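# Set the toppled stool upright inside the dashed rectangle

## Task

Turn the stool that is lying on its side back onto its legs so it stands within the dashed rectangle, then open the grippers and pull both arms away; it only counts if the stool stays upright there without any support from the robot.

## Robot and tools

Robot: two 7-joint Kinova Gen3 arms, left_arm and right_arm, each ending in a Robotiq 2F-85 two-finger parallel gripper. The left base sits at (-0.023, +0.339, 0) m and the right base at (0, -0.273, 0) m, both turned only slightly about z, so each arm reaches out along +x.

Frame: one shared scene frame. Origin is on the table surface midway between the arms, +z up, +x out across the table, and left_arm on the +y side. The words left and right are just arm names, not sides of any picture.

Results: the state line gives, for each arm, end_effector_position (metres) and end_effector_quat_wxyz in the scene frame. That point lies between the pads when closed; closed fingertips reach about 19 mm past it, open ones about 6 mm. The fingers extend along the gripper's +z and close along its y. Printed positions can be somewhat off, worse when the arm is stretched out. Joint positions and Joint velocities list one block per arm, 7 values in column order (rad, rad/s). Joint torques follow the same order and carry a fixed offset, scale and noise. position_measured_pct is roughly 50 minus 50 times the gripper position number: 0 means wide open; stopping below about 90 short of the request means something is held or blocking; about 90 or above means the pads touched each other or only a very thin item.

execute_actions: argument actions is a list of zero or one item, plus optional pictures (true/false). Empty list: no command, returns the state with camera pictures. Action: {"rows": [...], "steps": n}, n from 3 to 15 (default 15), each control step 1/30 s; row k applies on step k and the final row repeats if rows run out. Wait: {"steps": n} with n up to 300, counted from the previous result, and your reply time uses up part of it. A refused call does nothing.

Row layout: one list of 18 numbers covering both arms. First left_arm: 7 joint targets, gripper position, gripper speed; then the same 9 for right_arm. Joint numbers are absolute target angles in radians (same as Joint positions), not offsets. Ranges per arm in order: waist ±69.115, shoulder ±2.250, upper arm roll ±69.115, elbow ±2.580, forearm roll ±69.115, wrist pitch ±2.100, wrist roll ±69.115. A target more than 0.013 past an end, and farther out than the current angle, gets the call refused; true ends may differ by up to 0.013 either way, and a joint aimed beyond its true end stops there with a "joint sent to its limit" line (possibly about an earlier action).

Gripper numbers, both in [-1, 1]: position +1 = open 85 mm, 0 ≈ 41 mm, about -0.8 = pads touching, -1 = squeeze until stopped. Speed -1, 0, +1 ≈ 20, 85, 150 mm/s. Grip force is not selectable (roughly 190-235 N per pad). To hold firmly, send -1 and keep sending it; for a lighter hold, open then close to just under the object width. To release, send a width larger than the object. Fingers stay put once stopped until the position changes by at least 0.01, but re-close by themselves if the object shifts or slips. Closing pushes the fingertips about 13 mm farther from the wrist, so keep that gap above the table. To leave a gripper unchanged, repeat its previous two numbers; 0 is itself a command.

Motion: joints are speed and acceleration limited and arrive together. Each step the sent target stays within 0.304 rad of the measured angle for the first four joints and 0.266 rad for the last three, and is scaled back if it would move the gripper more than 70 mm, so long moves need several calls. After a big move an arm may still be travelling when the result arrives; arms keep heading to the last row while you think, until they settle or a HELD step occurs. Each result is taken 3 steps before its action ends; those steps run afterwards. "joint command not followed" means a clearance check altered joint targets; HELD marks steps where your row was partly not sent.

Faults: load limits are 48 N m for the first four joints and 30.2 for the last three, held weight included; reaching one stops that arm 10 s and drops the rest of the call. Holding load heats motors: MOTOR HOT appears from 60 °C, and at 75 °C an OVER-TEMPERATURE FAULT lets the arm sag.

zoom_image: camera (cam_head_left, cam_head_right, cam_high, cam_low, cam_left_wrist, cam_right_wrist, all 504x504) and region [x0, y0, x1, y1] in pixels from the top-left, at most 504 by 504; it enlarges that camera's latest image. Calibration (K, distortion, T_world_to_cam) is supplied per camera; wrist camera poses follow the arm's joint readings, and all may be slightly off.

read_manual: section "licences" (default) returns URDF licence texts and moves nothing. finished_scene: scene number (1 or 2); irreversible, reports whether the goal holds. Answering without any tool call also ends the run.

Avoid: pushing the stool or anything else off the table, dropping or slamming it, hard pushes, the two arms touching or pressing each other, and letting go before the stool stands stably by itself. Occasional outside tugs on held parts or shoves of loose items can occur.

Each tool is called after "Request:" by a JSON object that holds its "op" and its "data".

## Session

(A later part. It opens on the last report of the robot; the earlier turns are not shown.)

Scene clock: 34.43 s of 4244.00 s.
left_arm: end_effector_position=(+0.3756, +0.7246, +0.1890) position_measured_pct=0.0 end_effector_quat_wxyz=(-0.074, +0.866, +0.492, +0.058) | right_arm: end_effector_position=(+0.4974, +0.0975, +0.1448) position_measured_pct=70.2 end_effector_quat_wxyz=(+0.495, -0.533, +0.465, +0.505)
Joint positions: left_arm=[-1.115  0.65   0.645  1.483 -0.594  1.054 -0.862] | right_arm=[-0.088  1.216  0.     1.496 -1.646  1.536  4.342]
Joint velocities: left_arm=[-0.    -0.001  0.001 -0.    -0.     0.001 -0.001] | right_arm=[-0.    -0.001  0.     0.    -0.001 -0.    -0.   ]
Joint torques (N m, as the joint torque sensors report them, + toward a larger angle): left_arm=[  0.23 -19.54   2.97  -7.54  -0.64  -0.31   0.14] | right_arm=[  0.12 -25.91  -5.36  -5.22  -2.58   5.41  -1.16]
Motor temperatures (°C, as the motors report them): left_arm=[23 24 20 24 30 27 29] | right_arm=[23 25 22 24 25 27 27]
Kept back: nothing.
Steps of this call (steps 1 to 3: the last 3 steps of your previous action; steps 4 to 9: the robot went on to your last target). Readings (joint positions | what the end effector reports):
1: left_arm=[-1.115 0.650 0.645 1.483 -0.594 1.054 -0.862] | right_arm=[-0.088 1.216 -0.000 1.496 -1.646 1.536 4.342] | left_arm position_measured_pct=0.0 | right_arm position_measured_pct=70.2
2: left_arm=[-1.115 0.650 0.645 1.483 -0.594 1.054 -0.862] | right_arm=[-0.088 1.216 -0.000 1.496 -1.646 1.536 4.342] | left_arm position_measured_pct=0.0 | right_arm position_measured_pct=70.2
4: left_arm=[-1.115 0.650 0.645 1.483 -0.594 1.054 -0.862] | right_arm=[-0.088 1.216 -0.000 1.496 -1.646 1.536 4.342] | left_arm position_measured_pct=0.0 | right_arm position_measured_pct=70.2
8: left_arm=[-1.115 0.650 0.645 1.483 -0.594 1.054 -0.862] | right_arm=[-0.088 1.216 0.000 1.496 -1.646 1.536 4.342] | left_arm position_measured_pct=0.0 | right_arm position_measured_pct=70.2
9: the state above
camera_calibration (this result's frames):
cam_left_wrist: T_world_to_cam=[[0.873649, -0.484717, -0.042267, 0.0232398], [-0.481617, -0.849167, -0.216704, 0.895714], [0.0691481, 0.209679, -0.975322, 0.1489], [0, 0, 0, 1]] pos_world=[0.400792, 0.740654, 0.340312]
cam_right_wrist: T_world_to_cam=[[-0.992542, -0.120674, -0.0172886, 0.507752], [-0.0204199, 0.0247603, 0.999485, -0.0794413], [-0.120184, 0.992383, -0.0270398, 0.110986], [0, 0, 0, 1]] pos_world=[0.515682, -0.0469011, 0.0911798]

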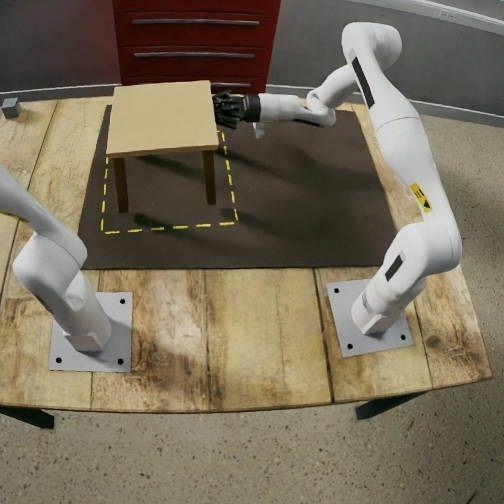

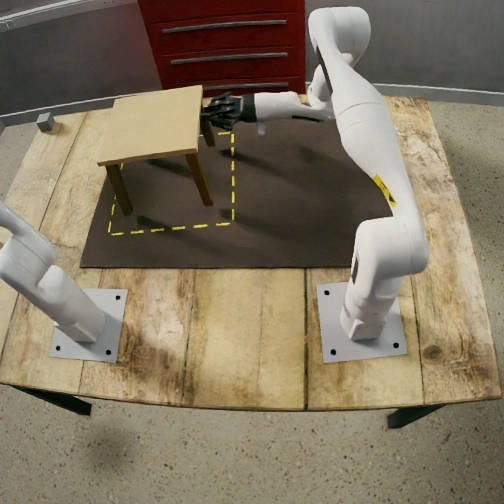

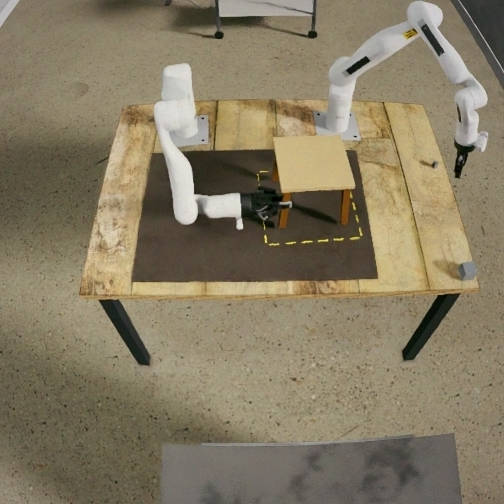

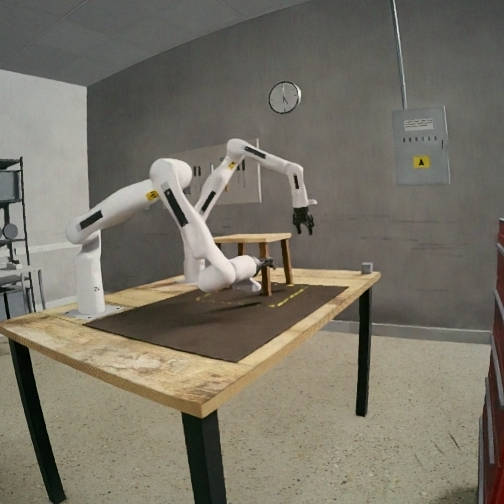

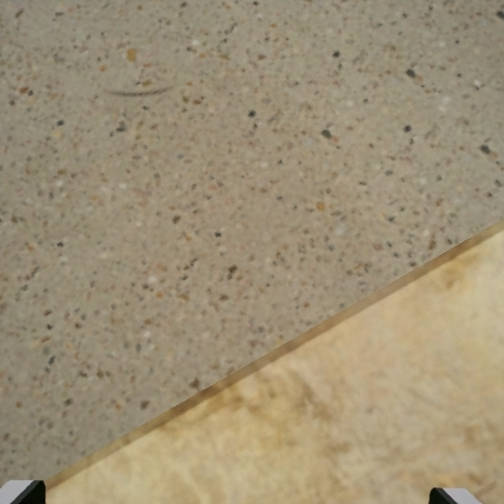

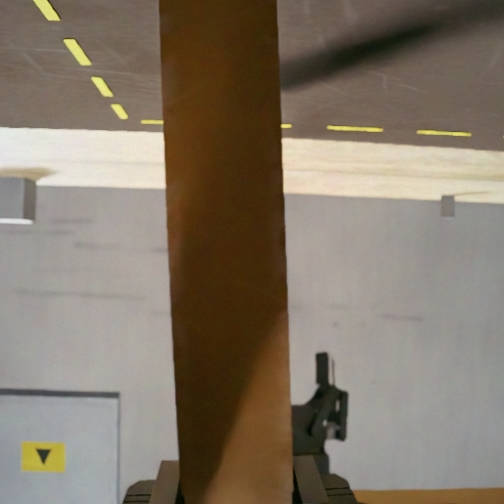

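Request:
{"op": "execute_actions", "data": {"actions": [{"rows": [[-1.115,0.65,0.645,1.483,-0.594,1.054,-0.862,1,0,-0.0884,1.2175,0,1.4955,-1.6459,1.5365,4.3430,-1,0.2],[-1.115,0.65,0.645,1.483,-0.594,1.054,-0.862,1,0,-0.0884,1.2197,0,1.4944,-1.6459,1.5366,4.3440,-1,0.2],[-1.115,0.65,0.645,1.483,-0.594,1.054,-0.862,1,0,-0.0884,1.2229,0,1.4926,-1.6460,1.5367,4.3456,-1,0.2],[-1.115,0.65,0.645,1.483,-0.594,1.054,-0.862,1,0,-0.0884,1.2273,0,1.4903,-1.6461,1.5369,4.3476,-1,0.2],[-1.115,0.65,0.645,1.483,-0.594,1.054,-0.862,1,0,-0.0884,1.2321,0,1.4877,-1.6461,1.5371,4.3498,-1,0.2],[-1.115,0.65,0.645,1.483,-0.594,1.054,-0.862,1,0,-0.0884,1.2369,0,1.4852,-1.6462,1.5373,4.3521,-1,0.2],[-1.115,0.65,0.645,1.483,-0.594,1.054,-0.862,1,0,-0.0884,1.2415,0,1.4828,-1.6462,1.5374,4.3542,-1,0.2],[-1.115,0.65,0.645,1.483,-0.594,1.054,-0.862,1,0,-0.0884,1.2454,0,1.4807,-1.6463,1.5376,4.3561,-1,0.2],[-1.115,0.65,0.645,1.483,-0.594,1.054,-0.862,1,0,-0.0884,1.2487,0,1.4789,-1.6463,1.5377,4.3576,-1,0.2],[-1.115,0.65,0.645,1.483,-0.594,1.054,-0.862,1,0,-0.0884,1.2513,0,1.4775,-1.6464,1.5378,4.3588,-1,0.2],[-1.115,0.65,0.645,1.483,-0.594,1.054,-0.862,1,0,-0.0884,1.2535,0,1.4764,-1.6464,1.5379,4.3598,-1,0.2],[-1.115,0.65,0.645,1.483,-0.594,1.054,-0.862,1,0,-0.0884,1.2552,0,1.4755,-1.6464,1.5379,4.3607,-1,0.2],[-1.115,0.65,0.645,1.483,-0.594,1.054,-0.862,1,0,-0.0884,1.2567,0,1.4746,-1.6465,1.5380,4.3614,-1,0.2],[-1.115,0.65,0.645,1.483,-0.594,1.054,-0.862,1,0,-0.0884,1.2583,0,1.4738,-1.6465,1.5380,4.3621,-1,0.2],[-1.115,0.65,0.645,1.483,-0.594,1.054,-0.862,1,0,-0.0884,1.2596,0,1.4731,-1.6465,1.5381,4.3627,-1,0.2]], "steps": 15}]}}

Request:
{"op": "execute_actions", "data": {"actions": [{"rows": [[-1.115,0.65,0.645,1.483,-0.594,1.054,-0.862,1,0,-0.0884,1.2596,0,1.4731,-1.6465,1.5381,4.3627,-1,0.2]], "steps": 6}], "pictures": true}}

Scene clock: 35.57 s of 4244.00 s.
left_arm: end_effector_position=(+0.3756, +0.7246, +0.1890) position_measured_pct=0.0 end_effector_quat_wxyz=(-0.074, +0.866, +0.492, +0.058) | right_arm: end_effector_position=(+0.4976, +0.0974, +0.1284) position_measured_pct=70.2 end_effector_quat_wxyz=(+0.495, -0.533, +0.465, +0.505)
Joint positions: left_arm=[-1.115  0.65   0.645  1.483 -0.594  1.054 -0.862] | right_arm=[-0.088  1.252  0.     1.477 -1.646  1.538  4.36 ]
Joint velocities: left_arm=[ 0.    -0.001 -0.003 -0.     0.001  0.001 -0.   ] | right_arm=[ 0.005  0.055 -0.005 -0.034 -0.006  0.022  0.029]
Joint torques (N m, as the joint torque sensors report them, + toward a larger angle): left_arm=[  0.4  -19.37   2.89  -7.68  -0.55  -0.35   0.11] | right_arm=[  0.29 -26.15  -5.71  -5.69  -2.45   5.2   -0.77]
Motor temperatures (°C, as the motors report them): left_arm=[23 24 20 24 30 27 29] | right_arm=[23 25 22 24 25 27 27]
Steps of this call (steps 1 to 15: the robot went on to your last target; steps 16 to 22: nothing new was sent; steps 23 to 34: the first 12 steps of this action). Readings (joint positions | what the end effector reports):
23: left_arm=[-1.115 0.650 0.645 1.483 -0.594 1.054 -0.862] | right_arm=[-0.088 1.217 -0.000 1.496 -1.646 1.537 4.343] | left_arm position_measured_pct=0.0 | right_arm position_measured_pct=70.2
24: left_arm=[-1.115 0.650 0.645 1.483 -0.594 1.054 -0.862] | right_arm=[-0.088 1.218 -0.000 1.495 -1.646 1.537 4.343] | left_arm position_measured_pct=0.0 | right_arm position_measured_pct=70.2
26: left_arm=[-1.115 0.650 0.645 1.483 -0.594 1.054 -0.862] | right_arm=[-0.088 1.223 -0.000 1.493 -1.646 1.537 4.345] | left_arm position_measured_pct=0.0 | right_arm position_measured_pct=70.2
30: left_arm=[-1.115 0.650 0.645 1.483 -0.594 1.054 -0.862] | right_arm=[-0.088 1.240 -0.000 1.484 -1.646 1.537 4.353] | left_arm position_measured_pct=0.0 | right_arm position_measured_pct=70.2
34: the state above

Scene clock: 35.77 s of 4244.00 s.
left_arm: end_effector_position=(+0.3756, +0.7246, +0.1890) position_measured_pct=0.0 end_effector_quat_wxyz=(-0.074, +0.866, +0.492, +0.058) | right_arm: end_effector_position=(+0.4979, +0.0968, +0.1264) position_measured_pct=70.2 end_effector_quat_wxyz=(+0.496, -0.533, +0.464, +0.505)
Joint positions: left_arm=[-1.115  0.65   0.645  1.483 -0.594  1.054 -0.862] | right_arm=[-0.087  1.258  0.     1.473 -1.646  1.54   4.363]
Joint velocities: left_arm=[-0.    -0.001 -0.002  0.001  0.001 -0.001  0.   ] | right_arm=[ 0.002  0.004  0.    -0.001  0.     0.002  0.002]
Joint torques (N m, as the joint torque sensors report them, + toward a larger angle): left_arm=[  0.4  -19.45   2.97  -7.69  -0.6   -0.31   0.17] | right_arm=[ -1.07 -23.37  -4.17  -4.66  -2.12   3.07  -0.81]
Motor temperatures (°C, as the motors report them): left_arm=[23 24 20 24 30 27 29] | right_arm=[23 25 22 24 25 27 27]
Steps of this call (steps 1 to 3: the last 3 steps of your previous action; steps 4 to 6: the first 3 steps of this action). Readings (joint positions | what the end effector reports):
4: left_arm=[-1.115 0.650 0.645 1.483 -0.594 1.054 -0.862] | right_arm=[-0.087 1.258 -0.000 1.473 -1.647 1.540 4.362] | left_arm position_measured_pct=0.0 | right_arm position_measured_pct=70.2
5: left_arm=[-1.115 0.650 0.645 1.483 -0.594 1.054 -0.862] | right_arm=[-0.087 1.258 0.000 1.473 -1.646 1.540 4.363] | left_arm position_measured_pct=0.0 | right_arm position_measured_pct=70.2
6: the state above
camera_calibration (this result's frames):
cam_left_wrist: T_world_to_cam=[[0.87365, -0.484716, -0.0422669, 0.0232396], [-0.481617, -0.849167, -0.216704, 0.895714], [0.0691481, 0.209679, -0.975322, 0.1489], [0, 0, 0, 1]] pos_world=[0.400792, 0.740654, 0.340312]
cam_right_wrist: T_world_to_cam=[[-0.99254, -0.12044, -0.018932, 0.508019], [-0.0218741, 0.0231532, 0.999493, -0.0601026], [-0.119941, 0.992451, -0.025615, 0.110897], [0, 0, 0, 1]] pos_world=[0.516216, -0.0474819, 0.0725306]

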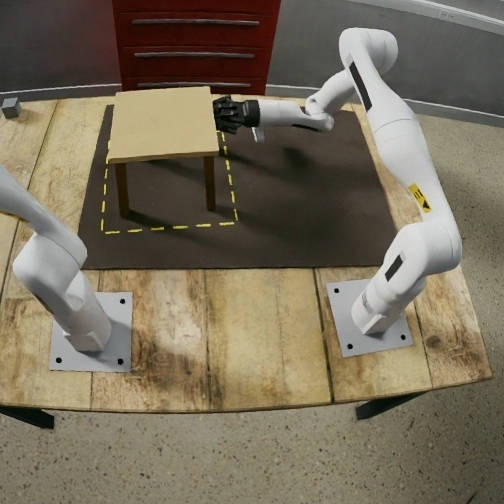

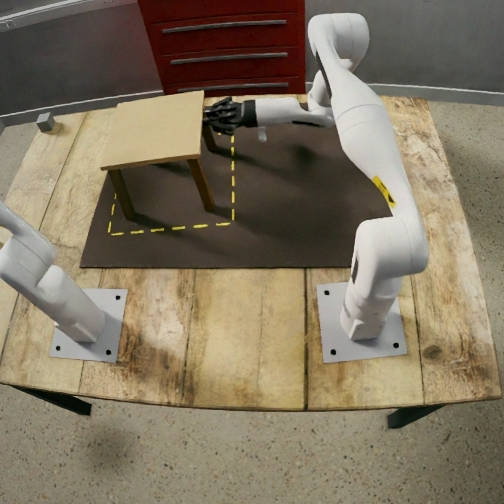

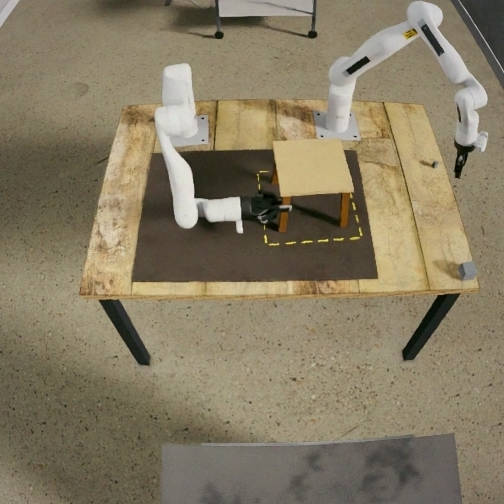

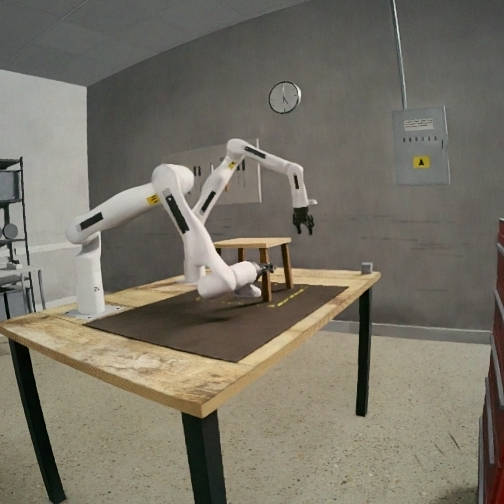

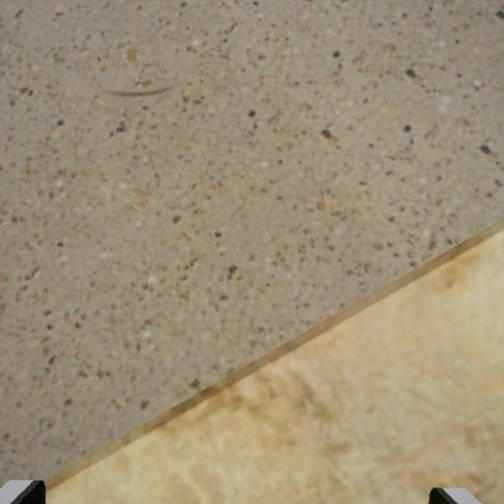

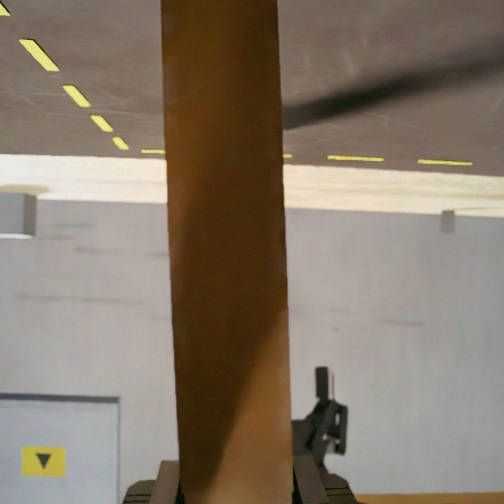

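Request:
{"op": "zoom_image", "data": {"camera": "cam_low", "region": [200, 230, 320, 320]}}

Request:
{"op": "zoom_image", "data": {"camera": "cam_head_left", "region": [90, 140, 250, 245]}}

Region (200, 230, 320, 320) of cam_low's 504x504 image, scaled by 4.200, with more detail than that image has; it fills the top 378 rows of this view, and the rest is white.

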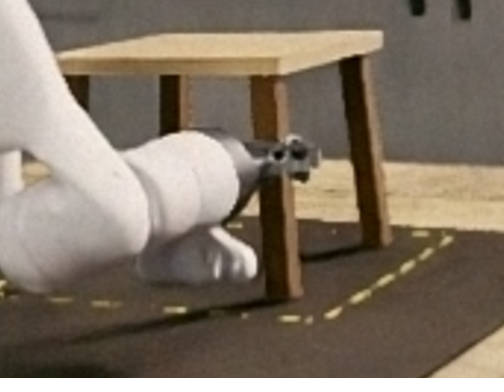

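Region (90, 140, 250, 245) of cam_head_left's 504x504 image, scaled by 3.150, with more detail than that image has; it fills the top 331 rows of this view, and the rest is white.

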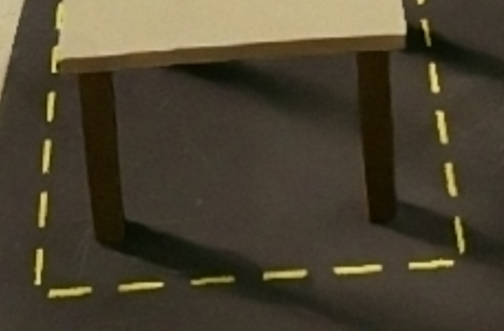

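Request:
{"op": "execute_actions", "data": {"actions": [{"rows": [[-1.115,0.65,0.645,1.483,-0.594,1.054,-0.862,1,0,-0.0882,1.2605,0,1.4726,-1.6467,1.5389,4.3631,-1,0.2],[-1.115,0.65,0.645,1.483,-0.594,1.054,-0.862,1,0,-0.0879,1.2620,0,1.4718,-1.6470,1.5404,4.3638,-1,0.2],[-1.115,0.65,0.645,1.483,-0.594,1.054,-0.862,1,0,-0.0875,1.2640,0,1.4708,-1.6473,1.5423,4.3647,-1,0.2],[-1.115,0.65,0.645,1.483,-0.594,1.054,-0.862,1,0,-0.0870,1.2664,0,1.4695,-1.6478,1.5446,4.3659,-1,0.2],[-1.115,0.65,0.645,1.483,-0.594,1.054,-0.862,1,0,-0.0864,1.2690,0,1.4681,-1.6483,1.5471,4.3671,-1,0.2],[-1.115,0.65,0.645,1.483,-0.594,1.054,-0.862,1,0,-0.0859,1.2716,0,1.4667,-1.6488,1.5496,4.3683,-1,0.2],[-1.115,0.65,0.645,1.483,-0.594,1.054,-0.862,1,0,-0.0853,1.2742,0,1.4653,-1.6492,1.5521,4.3695,-1,0.2],[-1.115,0.65,0.645,1.483,-0.594,1.054,-0.862,1,0,-0.0848,1.2766,0,1.4641,-1.6497,1.5544,4.3707,-1,0.2],[-1.115,0.65,0.645,1.483,-0.594,1.054,-0.862,1,0,-0.0844,1.2786,0,1.4630,-1.6501,1.5563,4.3716,-1,0.2],[-1.115,0.65,0.645,1.483,-0.594,1.054,-0.862,1,0,-0.0841,1.2801,0,1.4622,-1.6504,1.5577,4.3723,-1,0.2],[-1.115,0.65,0.645,1.483,-0.594,1.054,-0.862,1,0,-0.0839,1.2810,0,1.4617,-1.6505,1.5586,4.3727,-1,0.2],[-1.115,0.65,0.645,1.483,-0.594,1.054,-0.862,1,0,-0.0838,1.2814,0,1.4615,-1.6506,1.5590,4.3729,-1,0.2]], "steps": 15}]}}

Request:
{"op": "execute_actions", "data": {"actions": [{"rows": [[-1.115,0.65,0.645,1.483,-0.594,1.054,-0.862,1,0,-0.0838,1.2814,0,1.4615,-1.6506,1.5590,4.3729,-1,0.2]], "steps": 4}], "pictures": true}}

Scene clock: 37.37 s of 4244.00 s.
left_arm: end_effector_position=(+0.3756, +0.7246, +0.1890) position_measured_pct=0.0 end_effector_quat_wxyz=(-0.074, +0.866, +0.492, +0.058) | right_arm: end_effector_position=(+0.4981, +0.0954, +0.1253) position_measured_pct=70.2 end_effector_quat_wxyz=(+0.502, -0.528, +0.457, +0.510)
Joint positions: left_arm=[-1.115  0.65   0.645  1.483 -0.594  1.054 -0.862] | right_arm=[-0.084  1.276 -0.001  1.461 -1.65   1.561  4.372]
Joint velocities: left_arm=[ 0.    -0.001 -0.002  0.    -0.002 -0.    -0.001] | right_arm=[ 0.006  0.015  0.002 -0.007 -0.001  0.022  0.009]
Joint torques (N m, as the joint torque sensors report them, + toward a larger angle): left_arm=[  0.34 -19.37   2.83  -7.73  -0.52  -0.31   0.14] | right_arm=[  0.02 -18.57  -1.16  -4.7   -1.19   0.64   0.28]
Motor temperatures (°C, as the motors report them): left_arm=[23 25 20 24 30 27 29] | right_arm=[23 25 22 24 25 27 27]
Steps of this call (steps 1 to 3: the last 3 steps of your previous action; steps 4 to 15: the robot went on to your last target; steps 16 to 36: nothing new was sent; steps 37 to 48: the first 12 steps of this action). Readings (joint positions | what the end effector reports):
37: left_arm=[-1.115 0.650 0.645 1.483 -0.594 1.054 -0.862] | right_arm=[-0.087 1.259 0.000 1.473 -1.646 1.540 4.363] | left_arm position_measured_pct=0.0 | right_arm position_measured_pct=70.2
38: left_arm=[-1.115 0.650 0.645 1.483 -0.594 1.054 -0.862] | right_arm=[-0.087 1.260 0.000 1.472 -1.646 1.541 4.364] | left_arm position_measured_pct=0.0 | right_arm position_measured_pct=70.2
40: left_arm=[-1.115 0.650 0.645 1.483 -0.594 1.054 -0.862] | right_arm=[-0.086 1.263 -0.000 1.470 -1.647 1.544 4.365] | left_arm position_measured_pct=0.0 | right_arm position_measured_pct=70.2
44: left_arm=[-1.115 0.650 0.645 1.483 -0.594 1.054 -0.862] | right_arm=[-0.085 1.271 -0.001 1.465 -1.649 1.554 4.369] | left_arm position_measured_pct=0.0 | right_arm position_measured_pct=70.2
48: the state above

Scene clock: 37.50 s of 4244.00 s.
left_arm: end_effector_position=(+0.3756, +0.7246, +0.1890) position_measured_pct=0.0 end_effector_quat_wxyz=(-0.074, +0.866, +0.492, +0.058) | right_arm: end_effector_position=(+0.4981, +0.0953, +0.1253) position_measured_pct=70.2 end_effector_quat_wxyz=(+0.502, -0.528, +0.457, +0.510)
Joint positions: left_arm=[-1.115  0.65   0.645  1.483 -0.594  1.054 -0.862] | right_arm=[-0.083  1.276 -0.001  1.461 -1.651  1.562  4.373]
Joint velocities: left_arm=[ 0.001 -0.     0.001 -0.     0.     0.001 -0.001] | right_arm=[-0.     0.002 -0.    -0.003 -0.001  0.002  0.   ]
Joint torques (N m, as the joint torque sensors report them, + toward a larger angle): left_arm=[  0.29 -19.32   2.92  -7.73  -0.59  -0.19   0.17] | right_arm=[  0.2  -18.82  -1.79  -4.18  -1.53   0.89  -0.2 ]
Motor temperatures (°C, as the motors report them): left_arm=[23 25 20 24 30 27 29] | right_arm=[23 25 22 24 25 27 27]
Steps of this call (steps 1 to 3: the last 3 steps of your previous action; step 4: the first step of this action). Readings (joint positions | what the end effector reports):
4: the state above
camera_calibration (this result's frames):
cam_left_wrist: T_world_to_cam=[[0.873649, -0.484716, -0.0422669, 0.0232398], [-0.481617, -0.849167, -0.216704, 0.895714], [0.0691482, 0.20968, -0.975322, 0.1489], [0, 0, 0, 1]] pos_world=[0.400792, 0.740654, 0.340312]
cam_right_wrist: T_world_to_cam=[[-0.992333, -0.12137, -0.0233307, 0.508525], [-0.0234891, -0.000125114, 0.999724, -0.0559879], [-0.121339, 0.992607, -0.00272671, 0.11022], [0, 0, 0, 1]] pos_world=[0.516685, -0.0476927, 0.0681373]

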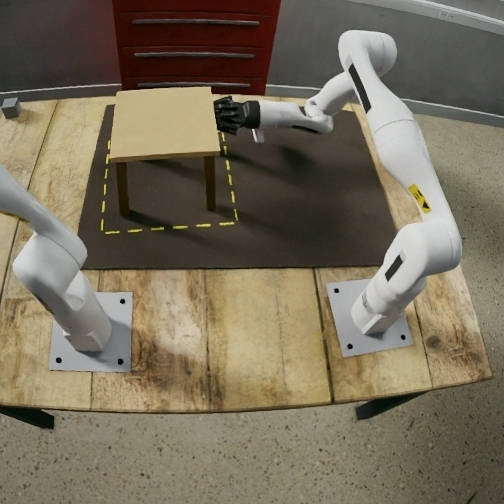

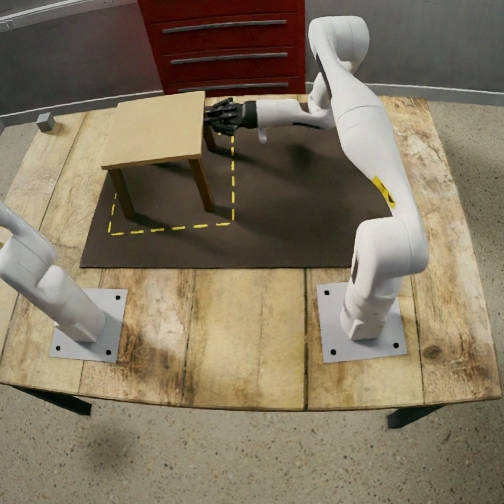

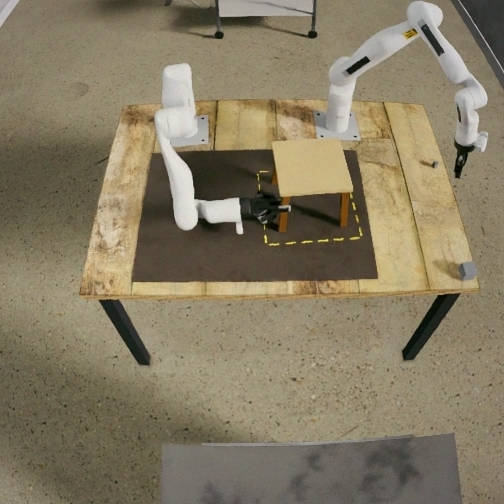

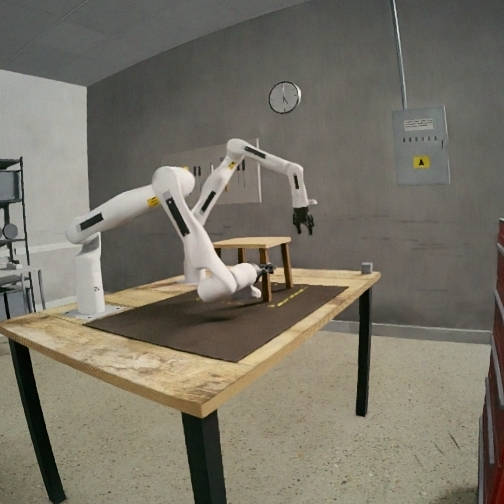

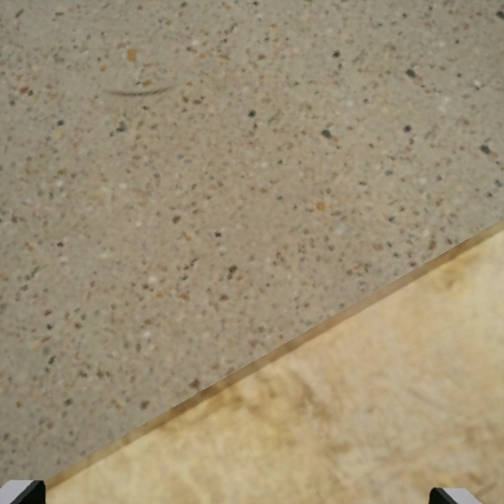

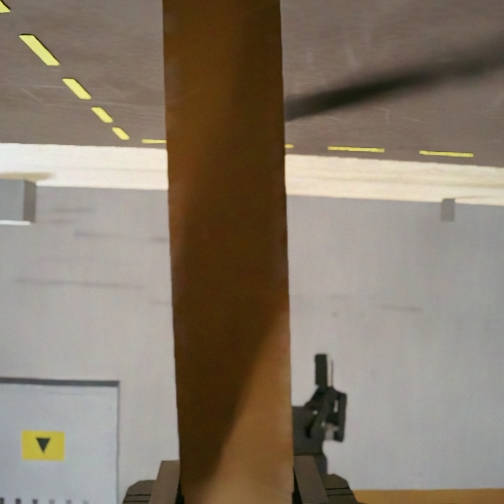

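Request:
{"op": "execute_actions", "data": {"actions": [{"rows": [[-1.115,0.65,0.645,1.483,-0.594,1.054,-0.862,1,0,-0.0841,1.2794,0,1.4625,-1.6503,1.5575,4.3720,-1,0.2],[-1.115,0.65,0.645,1.483,-0.594,1.054,-0.862,1,0,-0.0847,1.2762,0,1.4643,-1.6498,1.5550,4.3705,-1,0.2],[-1.115,0.65,0.645,1.483,-0.594,1.054,-0.862,1,0,-0.0853,1.2724,0,1.4663,-1.6492,1.5521,4.3687,-1,0.2],[-1.115,0.65,0.645,1.483,-0.594,1.054,-0.862,1,0,-0.0859,1.2690,0,1.4681,-1.6487,1.5494,4.3671,-1,0.2],[-1.115,0.65,0.645,1.483,-0.594,1.054,-0.862,1,0,-0.0863,1.2664,0,1.4695,-1.6483,1.5474,4.3659,-1,0.2],[-1.115,0.65,0.645,1.483,-0.594,1.054,-0.862,1,0,-0.0865,1.2651,0,1.4702,-1.6481,1.5464,4.3653,-1,0.2]], "steps": 12}]}}

Scene clock: 39.17 s of 4244.00 s.
left_arm: end_effector_position=(+0.3756, +0.7246, +0.1890) position_measured_pct=0.0 end_effector_quat_wxyz=(-0.074, +0.866, +0.492, +0.058) | right_arm: end_effector_position=(+0.4979, +0.0964, +0.1257) position_measured_pct=70.2 end_effector_quat_wxyz=(+0.497, -0.531, +0.462, +0.507)
Joint positions: left_arm=[-1.115  0.65   0.645  1.483 -0.594  1.054 -0.862] | right_arm=[-0.086  1.264  0.     1.469 -1.648  1.547  4.366]
Joint velocities: left_arm=[ 0.002 -0.    -0.002 -0.001  0.001 -0.001 -0.002] | right_arm=[ 0.    -0.004  0.001  0.003 -0.001 -0.002  0.001]
Joint torques (N m, as the joint torque sensors report them, + toward a larger angle): left_arm=[  0.29 -19.27   2.87  -7.71  -0.55  -0.31   0.04] | right_arm=[  0.51 -21.31  -2.63  -4.37  -1.58   2.4   -0.52]
Motor temperatures (°C, as the motors report them): left_arm=[23 25 20 24 30 27 29] | right_arm=[23 25 22 24 25 27 27]
Steps of this call (steps 1 to 3: the last 3 steps of your previous action; steps 4 to 15: the robot went on to your last target; steps 16 to 41: nothing new was sent; steps 42 to 50: the first 9 steps of this action). Readings (joint positions | what the end effector reports):
42: left_arm=[-1.115 0.650 0.645 1.483 -0.594 1.054 -0.862] | right_arm=[-0.084 1.276 -0.001 1.461 -1.650 1.562 4.373] | left_arm position_measured_pct=0.0 | right_arm position_measured_pct=70.2
43: left_arm=[-1.115 0.650 0.645 1.483 -0.594 1.054 -0.862] | right_arm=[-0.084 1.274 -0.001 1.462 -1.650 1.560 4.372] | left_arm position_measured_pct=0.0 | right_arm position_measured_pct=70.2
45: left_arm=[-1.115 0.650 0.645 1.483 -0.594 1.054 -0.862] | right_arm=[-0.085 1.269 -0.000 1.466 -1.649 1.554 4.369] | left_arm position_measured_pct=0.0 | right_arm position_measured_pct=70.2
49: left_arm=[-1.115 0.650 0.645 1.483 -0.594 1.054 -0.862] | right_arm=[-0.086 1.264 0.000 1.469 -1.648 1.547 4.366] | left_arm position_measured_pct=0.0 | right_arm position_measured_pct=70.2
50: the state above

Request:
{"op": "execute_actions", "data": {"actions": [{"rows": [[-1.115,0.65,0.645,1.483,-0.594,1.054,-0.862,1,0,-0.0865,1.2651,0,1.4702,-1.6481,1.5464,4.3653,1,1]], "steps": 6}]}}

Request:
{"op": "execute_actions", "data": {"actions": [{"rows": [[-1.115,0.65,0.645,1.483,-0.594,1.054,-0.862,1,0,-0.0849,1.2651,0,1.4702,-1.6466,1.5470,4.3653,1,1],[-1.115,0.65,0.645,1.483,-0.594,1.054,-0.862,1,0,-0.0800,1.2651,0,1.4702,-1.6421,1.5490,4.3653,1,1],[-1.115,0.65,0.645,1.483,-0.594,1.054,-0.862,1,0,-0.0719,1.2651,0,1.4702,-1.6347,1.5522,4.3653,1,1],[-1.115,0.65,0.645,1.483,-0.594,1.054,-0.862,1,0,-0.0607,1.2651,0,1.4702,-1.6244,1.5567,4.3653,1,1],[-1.115,0.65,0.645,1.483,-0.594,1.054,-0.862,1,0,-0.0467,1.2651,0,1.4702,-1.6116,1.5623,4.3653,1,1],[-1.115,0.65,0.645,1.483,-0.594,1.054,-0.862,1,0,-0.0299,1.2651,0,1.4702,-1.5962,1.5690,4.3653,1,1],[-1.115,0.65,0.645,1.483,-0.594,1.054,-0.862,1,0,-0.0107,1.2651,0,1.4702,-1.5786,1.5767,4.3653,1,1],[-1.115,0.65,0.645,1.483,-0.594,1.054,-0.862,1,0,0.0107,1.2651,0,1.4702,-1.5590,1.5853,4.3653,1,1],[-1.115,0.65,0.645,1.483,-0.594,1.054,-0.862,1,0,0.0339,1.2651,0,1.4702,-1.5377,1.5946,4.3653,1,1],[-1.115,0.65,0.645,1.483,-0.594,1.054,-0.862,1,0,0.0587,1.2651,0,1.4702,-1.5150,1.6045,4.3653,1,1],[-1.115,0.65,0.645,1.483,-0.594,1.054,-0.862,1,0,0.0847,1.2642,0,1.4707,-1.4911,1.6149,4.3653,1,1],[-1.115,0.65,0.645,1.483,-0.594,1.054,-0.862,1,0,0.1114,1.2618,0,1.4719,-1.4666,1.6256,4.3653,1,1],[-1.115,0.65,0.645,1.483,-0.594,1.054,-0.862,1,0,0.1385,1.2577,0,1.4741,-1.4418,1.6364,4.3653,1,1],[-1.115,0.65,0.645,1.483,-0.594,1.054,-0.862,1,0,0.1656,1.2522,0,1.4770,-1.4169,1.6472,4.3653,1,1],[-1.115,0.65,0.645,1.483,-0.594,1.054,-0.862,1,0,0.1923,1.2457,0,1.4805,-1.3924,1.6579,4.3653,1,1]], "steps": 15}]}}

Request:
{"op": "execute_actions", "data": {"actions": [{"rows": [[-1.115,0.65,0.645,1.483,-0.594,1.054,-0.862,1,0,0.2183,1.2383,0,1.4845,-1.3686,1.6683,4.3653,1,1],[-1.115,0.65,0.645,1.483,-0.594,1.054,-0.862,1,0,0.2431,1.2300,0,1.4889,-1.3459,1.6782,4.3653,1,1],[-1.115,0.65,0.645,1.483,-0.594,1.054,-0.862,1,0,0.2663,1.2215,0,1.4934,-1.3246,1.6875,4.3653,1,1],[-1.115,0.65,0.645,1.483,-0.594,1.054,-0.862,1,0,0.2877,1.2130,0,1.4979,-1.3050,1.6961,4.3653,1,1],[-1.115,0.65,0.645,1.483,-0.594,1.054,-0.862,1,0,0.3069,1.2047,0,1.5023,-1.2874,1.7038,4.3653,1,1],[-1.115,0.65,0.645,1.483,-0.594,1.054,-0.862,1,0,0.3237,1.1973,0,1.5063,-1.2719,1.7105,4.3653,1,1],[-1.115,0.65,0.645,1.483,-0.594,1.054,-0.862,1,0,0.3377,1.1908,0,1.5098,-1.2591,1.7161,4.3653,1,1],[-1.115,0.65,0.645,1.483,-0.594,1.054,-0.862,1,0,0.3489,1.1853,0,1.5127,-1.2488,1.7206,4.3653,1,1],[-1.115,0.65,0.645,1.483,-0.594,1.054,-0.862,1,0,0.3570,1.1812,0,1.5149,-1.2414,1.7238,4.3653,1,1],[-1.115,0.65,0.645,1.483,-0.594,1.054,-0.862,1,0,0.3619,1.1788,0,1.5161,-1.2369,1.7258,4.3653,1,1],[-1.115,0.65,0.645,1.483,-0.594,1.054,-0.862,1,0,0.3635,1.1779,0,1.5166,-1.2355,1.7264,4.3653,1,1]], "steps": 15}], "pictures": true}}

Scene clock: 39.70 s of 4244.00 s.
left_arm: end_effector_position=(+0.3756, +0.7246, +0.1890) position_measured_pct=0.0 end_effector_quat_wxyz=(-0.074, +0.866, +0.492, +0.058) | right_arm: end_effector_position=(+0.4978, +0.0966, +0.1257) position_measured_pct=66.7 end_effector_quat_wxyz=(+0.497, -0.531, +0.462, +0.507)
Joint positions: left_arm=[-1.115  0.65   0.645  1.483 -0.594  1.054 -0.862] | right_arm=[-0.087  1.264 -0.     1.47  -1.648  1.546  4.366]
Joint velocities: left_arm=[ 0.    -0.001 -0.002  0.     0.001 -0.001  0.   ] | right_arm=[-0.001  0.01  -0.001  0.007 -0.004  0.001 -0.008]
Joint torques (N m, as the joint torque sensors report them, + toward a larger angle): left_arm=[  0.35 -19.42   3.    -7.68  -0.55  -0.24   0.12] | right_arm=[  0.68 -22.64  -2.22  -4.27  -1.31   2.56  -0.29]
Motor temperatures (°C, as the motors report them): left_arm=[23 25 20 24 30 27 29] | right_arm=[23 25 22 24 25 27 27]
Steps of this call (steps 1 to 3: the last 3 steps of your previous action; steps 4 to 13: the robot went on to your last target; steps 14 to 16: the first 3 steps of this action). Readings (joint positions | what the end effector reports):
14: left_arm=[-1.115 0.650 0.645 1.483 -0.594 1.054 -0.862] | right_arm=[-0.086 1.264 0.000 1.470 -1.648 1.547 4.366] | left_arm position_measured_pct=0.0 | right_arm position_measured_pct=70.2
15: left_arm=[-1.115 0.650 0.645 1.483 -0.594 1.054 -0.862] | right_arm=[-0.087 1.264 0.000 1.470 -1.648 1.546 4.366] | left_arm position_measured_pct=0.0 | right_arm position_measured_pct=69.8
16: the state above

Scene clock: 40.20 s of 4244.00 s.
left_arm: end_effector_position=(+0.3756, +0.7246, +0.1890) position_measured_pct=0.0 end_effector_quat_wxyz=(-0.074, +0.866, +0.492, +0.058) | right_arm: end_effector_position=(+0.5016, +0.0270, +0.1256) position_measured_pct=0.8 end_effector_quat_wxyz=(+0.498, -0.530, +0.463, +0.507)
Joint positions: left_arm=[-1.115  0.65   0.645  1.483 -0.594  1.054 -0.862] | right_arm=[ 0.046  1.265 -0.001  1.47  -1.529  1.599  4.365]
Joint velocities: left_arm=[-0.001 -0.001 -0.     0.     0.001 -0.002 -0.001] | right_arm=[ 0.642 -0.005  0.002  0.004  0.595  0.258  0.   ]
Joint torques (N m, as the joint torque sensors report them, + toward a larger angle): left_arm=[  0.25 -19.14   2.93  -7.8   -0.45  -0.29   0.28] | right_arm=[  1.36 -21.79  -1.7   -4.54  -0.84   2.24  -0.19]
Motor temperatures (°C, as the motors report them): left_arm=[23 25 20 24 30 27 29] | right_arm=[23 25 22 24 25 27 27]
Steps of this call (steps 1 to 3: the last 3 steps of your previous action; steps 4 to 15: the first 12 steps of this action). Readings (joint positions | what the end effector reports):
4: left_arm=[-1.115 0.650 0.645 1.483 -0.594 1.054 -0.862] | right_arm=[-0.086 1.265 -0.000 1.470 -1.648 1.547 4.365] | left_arm position_measured_pct=0.0 | right_arm position_measured_pct=47.2
5: left_arm=[-1.115 0.650 0.645 1.483 -0.594 1.054 -0.862] | right_arm=[-0.084 1.265 -0.000 1.470 -1.646 1.547 4.365] | left_arm position_measured_pct=0.0 | right_arm position_measured_pct=42.1
7: left_arm=[-1.115 0.650 0.645 1.483 -0.594 1.054 -0.862] | right_arm=[-0.074 1.265 -0.001 1.470 -1.638 1.551 4.365] | left_arm position_measured_pct=0.0 | right_arm position_measured_pct=31.7
11: left_arm=[-1.115 0.650 0.645 1.483 -0.594 1.054 -0.862] | right_arm=[-0.028 1.265 -0.001 1.470 -1.597 1.569 4.365] | left_arm position_measured_pct=0.0 | right_arm position_measured_pct=10.7
15: the state above

Scene clock: 40.70 s of 4244.00 s.
left_arm: end_effector_position=(+0.3756, +0.7246, +0.1890) position_measured_pct=0.0 end_effector_quat_wxyz=(-0.074, +0.866, +0.492, +0.058) | right_arm: end_effector_position=(+0.4711, -0.1329, +0.1602) position_measured_pct=0.0 end_effector_quat_wxyz=(+0.497, -0.537, +0.461, +0.502)
Joint positions: left_arm=[-1.115  0.65   0.645  1.483 -0.594  1.054 -0.862] | right_arm=[ 0.355  1.182  0.002  1.515 -1.24   1.725  4.365]
Joint velocities: left_arm=[-0.     0.    -0.002  0.001 -0.002 -0.002 -0.001] | right_arm=[ 0.16  -0.07   0.011  0.043  0.174  0.079 -0.   ]
Joint torques (N m, as the joint torque sensors report them, + toward a larger angle): left_arm=[  0.39 -19.34   2.99  -7.52  -0.48  -0.32   0.17] | right_arm=[ -3.98 -18.97  -3.96  -3.38  -1.41   2.02  -0.21]
Motor temperatures (°C, as the motors report them): left_arm=[23 25 20 24 30 27 29] | right_arm=[23 25 22 24 25 27 27]
Steps of this call (steps 1 to 3: the last 3 steps of your previous action; steps 4 to 15: the first 12 steps of this action). Readings (joint positions | what the end effector reports):
4: left_arm=[-1.115 0.650 0.645 1.483 -0.594 1.054 -0.862] | right_arm=[0.140 1.259 -0.000 1.473 -1.442 1.636 4.365] | left_arm position_measured_pct=0.0 | right_arm position_measured_pct=0.0
5: left_arm=[-1.115 0.650 0.645 1.483 -0.594 1.054 -0.862] | right_arm=[0.164 1.254 -0.000 1.475 -1.419 1.646 4.365] | left_arm position_measured_pct=0.0 | right_arm position_measured_pct=0.0
7: left_arm=[-1.115 0.650 0.645 1.483 -0.594 1.054 -0.862] | right_arm=[0.214 1.239 0.000 1.483 -1.374 1.666 4.365] | left_arm position_measured_pct=0.0 | right_arm position_measured_pct=0.0
11: left_arm=[-1.115 0.650 0.645 1.483 -0.594 1.054 -0.862] | right_arm=[0.302 1.205 0.001 1.502 -1.291 1.702 4.365] | left_arm position_measured_pct=0.0 | right_arm position_measured_pct=0.0
15: the state above
camera_calibration (this result's frames):
cam_left_wrist: T_world_to_cam=[[0.87365, -0.484716, -0.0422668, 0.0232397], [-0.481617, -0.849167, -0.216704, 0.895714], [0.0691483, 0.209679, -0.975322, 0.1489], [0, 0, 0, 1]] pos_world=[0.400792, 0.740654, 0.340312]
cam_right_wrist: T_world_to_cam=[[-0.991888, -0.123247, -0.0311262, 0.455663], [-0.0344602, 0.0250123, 0.999093, -0.0828986], [-0.122357, 0.992061, -0.0290565, 0.33813], [0, 0, 0, 1]] pos_world=[0.490483, -0.277213, 0.106831]

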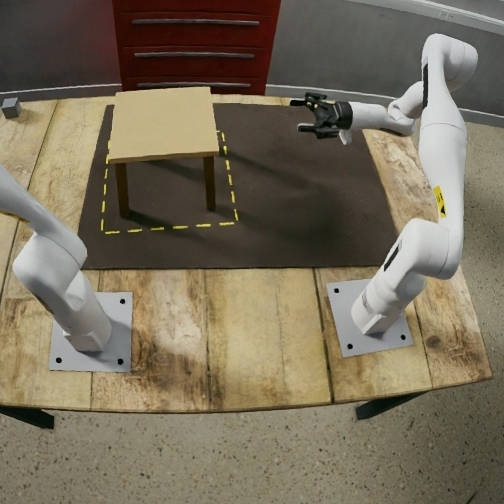

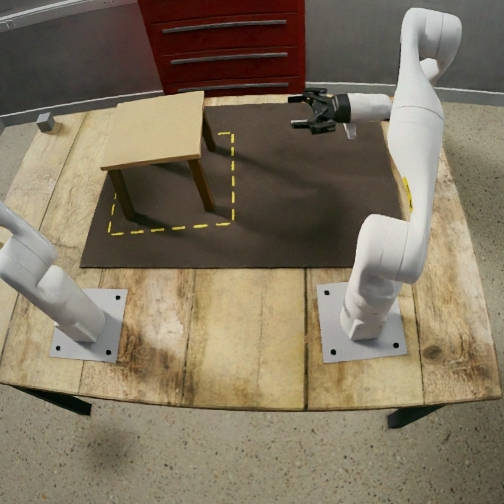

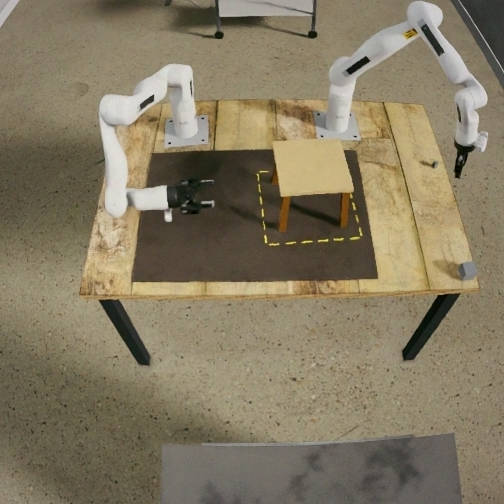

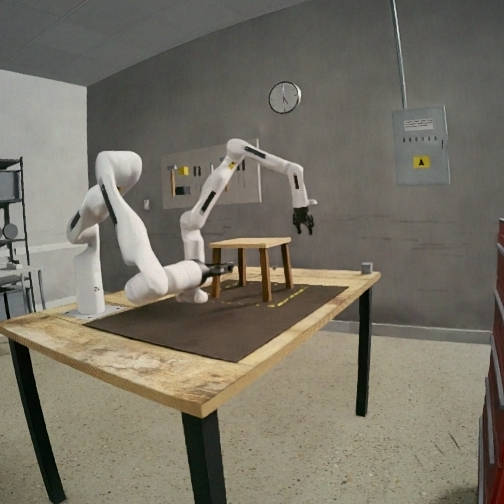

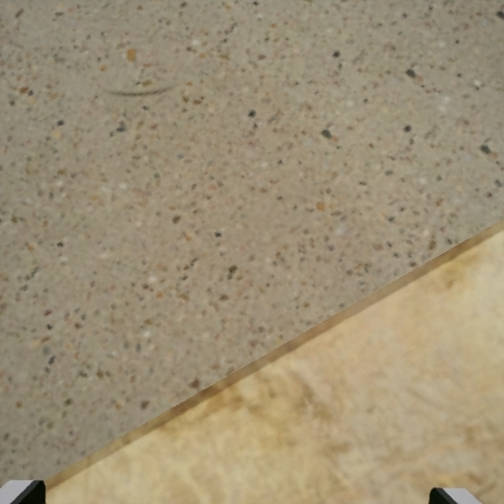

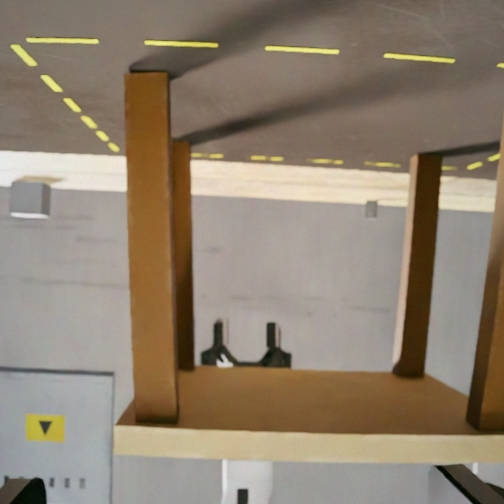

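Request:
{"op": "zoom_image", "data": {"camera": "cam_high", "region": [245, 130, 385, 255]}}

Request:
{"op": "zoom_image", "data": {"camera": "cam_head_left", "region": [80, 80, 260, 245]}}

Region (245, 130, 385, 255) of cam_high's 504x504 image, scaled by 3.600, with more detail than that image has; it fills the top 450 rows of this view, and the rest is white.

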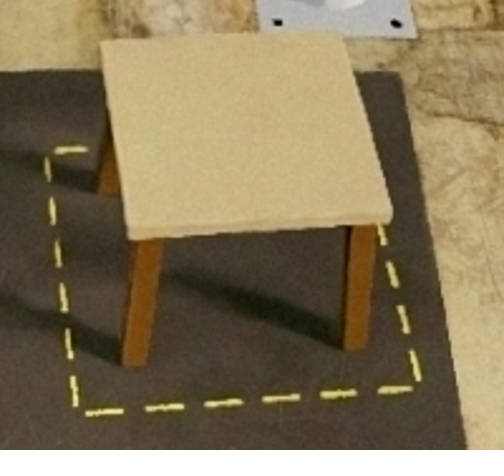

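Region (80, 80, 260, 245) of cam_head_left's 504x504 image, scaled by 2.800, with more detail than that image has; it fills the top 462 rows of this view, and the rest is white.

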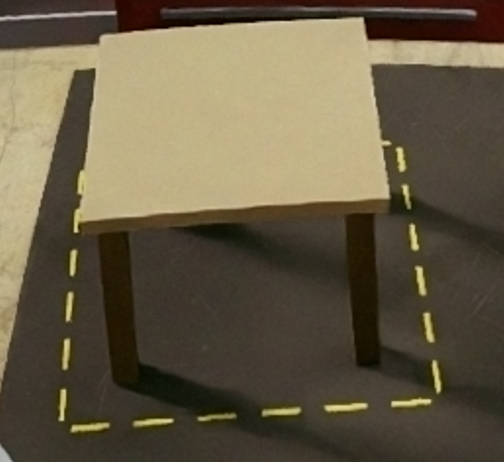

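The stool is standing on all four feet, well inside the rectangle, and the arm is clear.

Request:
{"op": "finished_scene", "data": {"scene": 2}}

The scene is finished: the task was done.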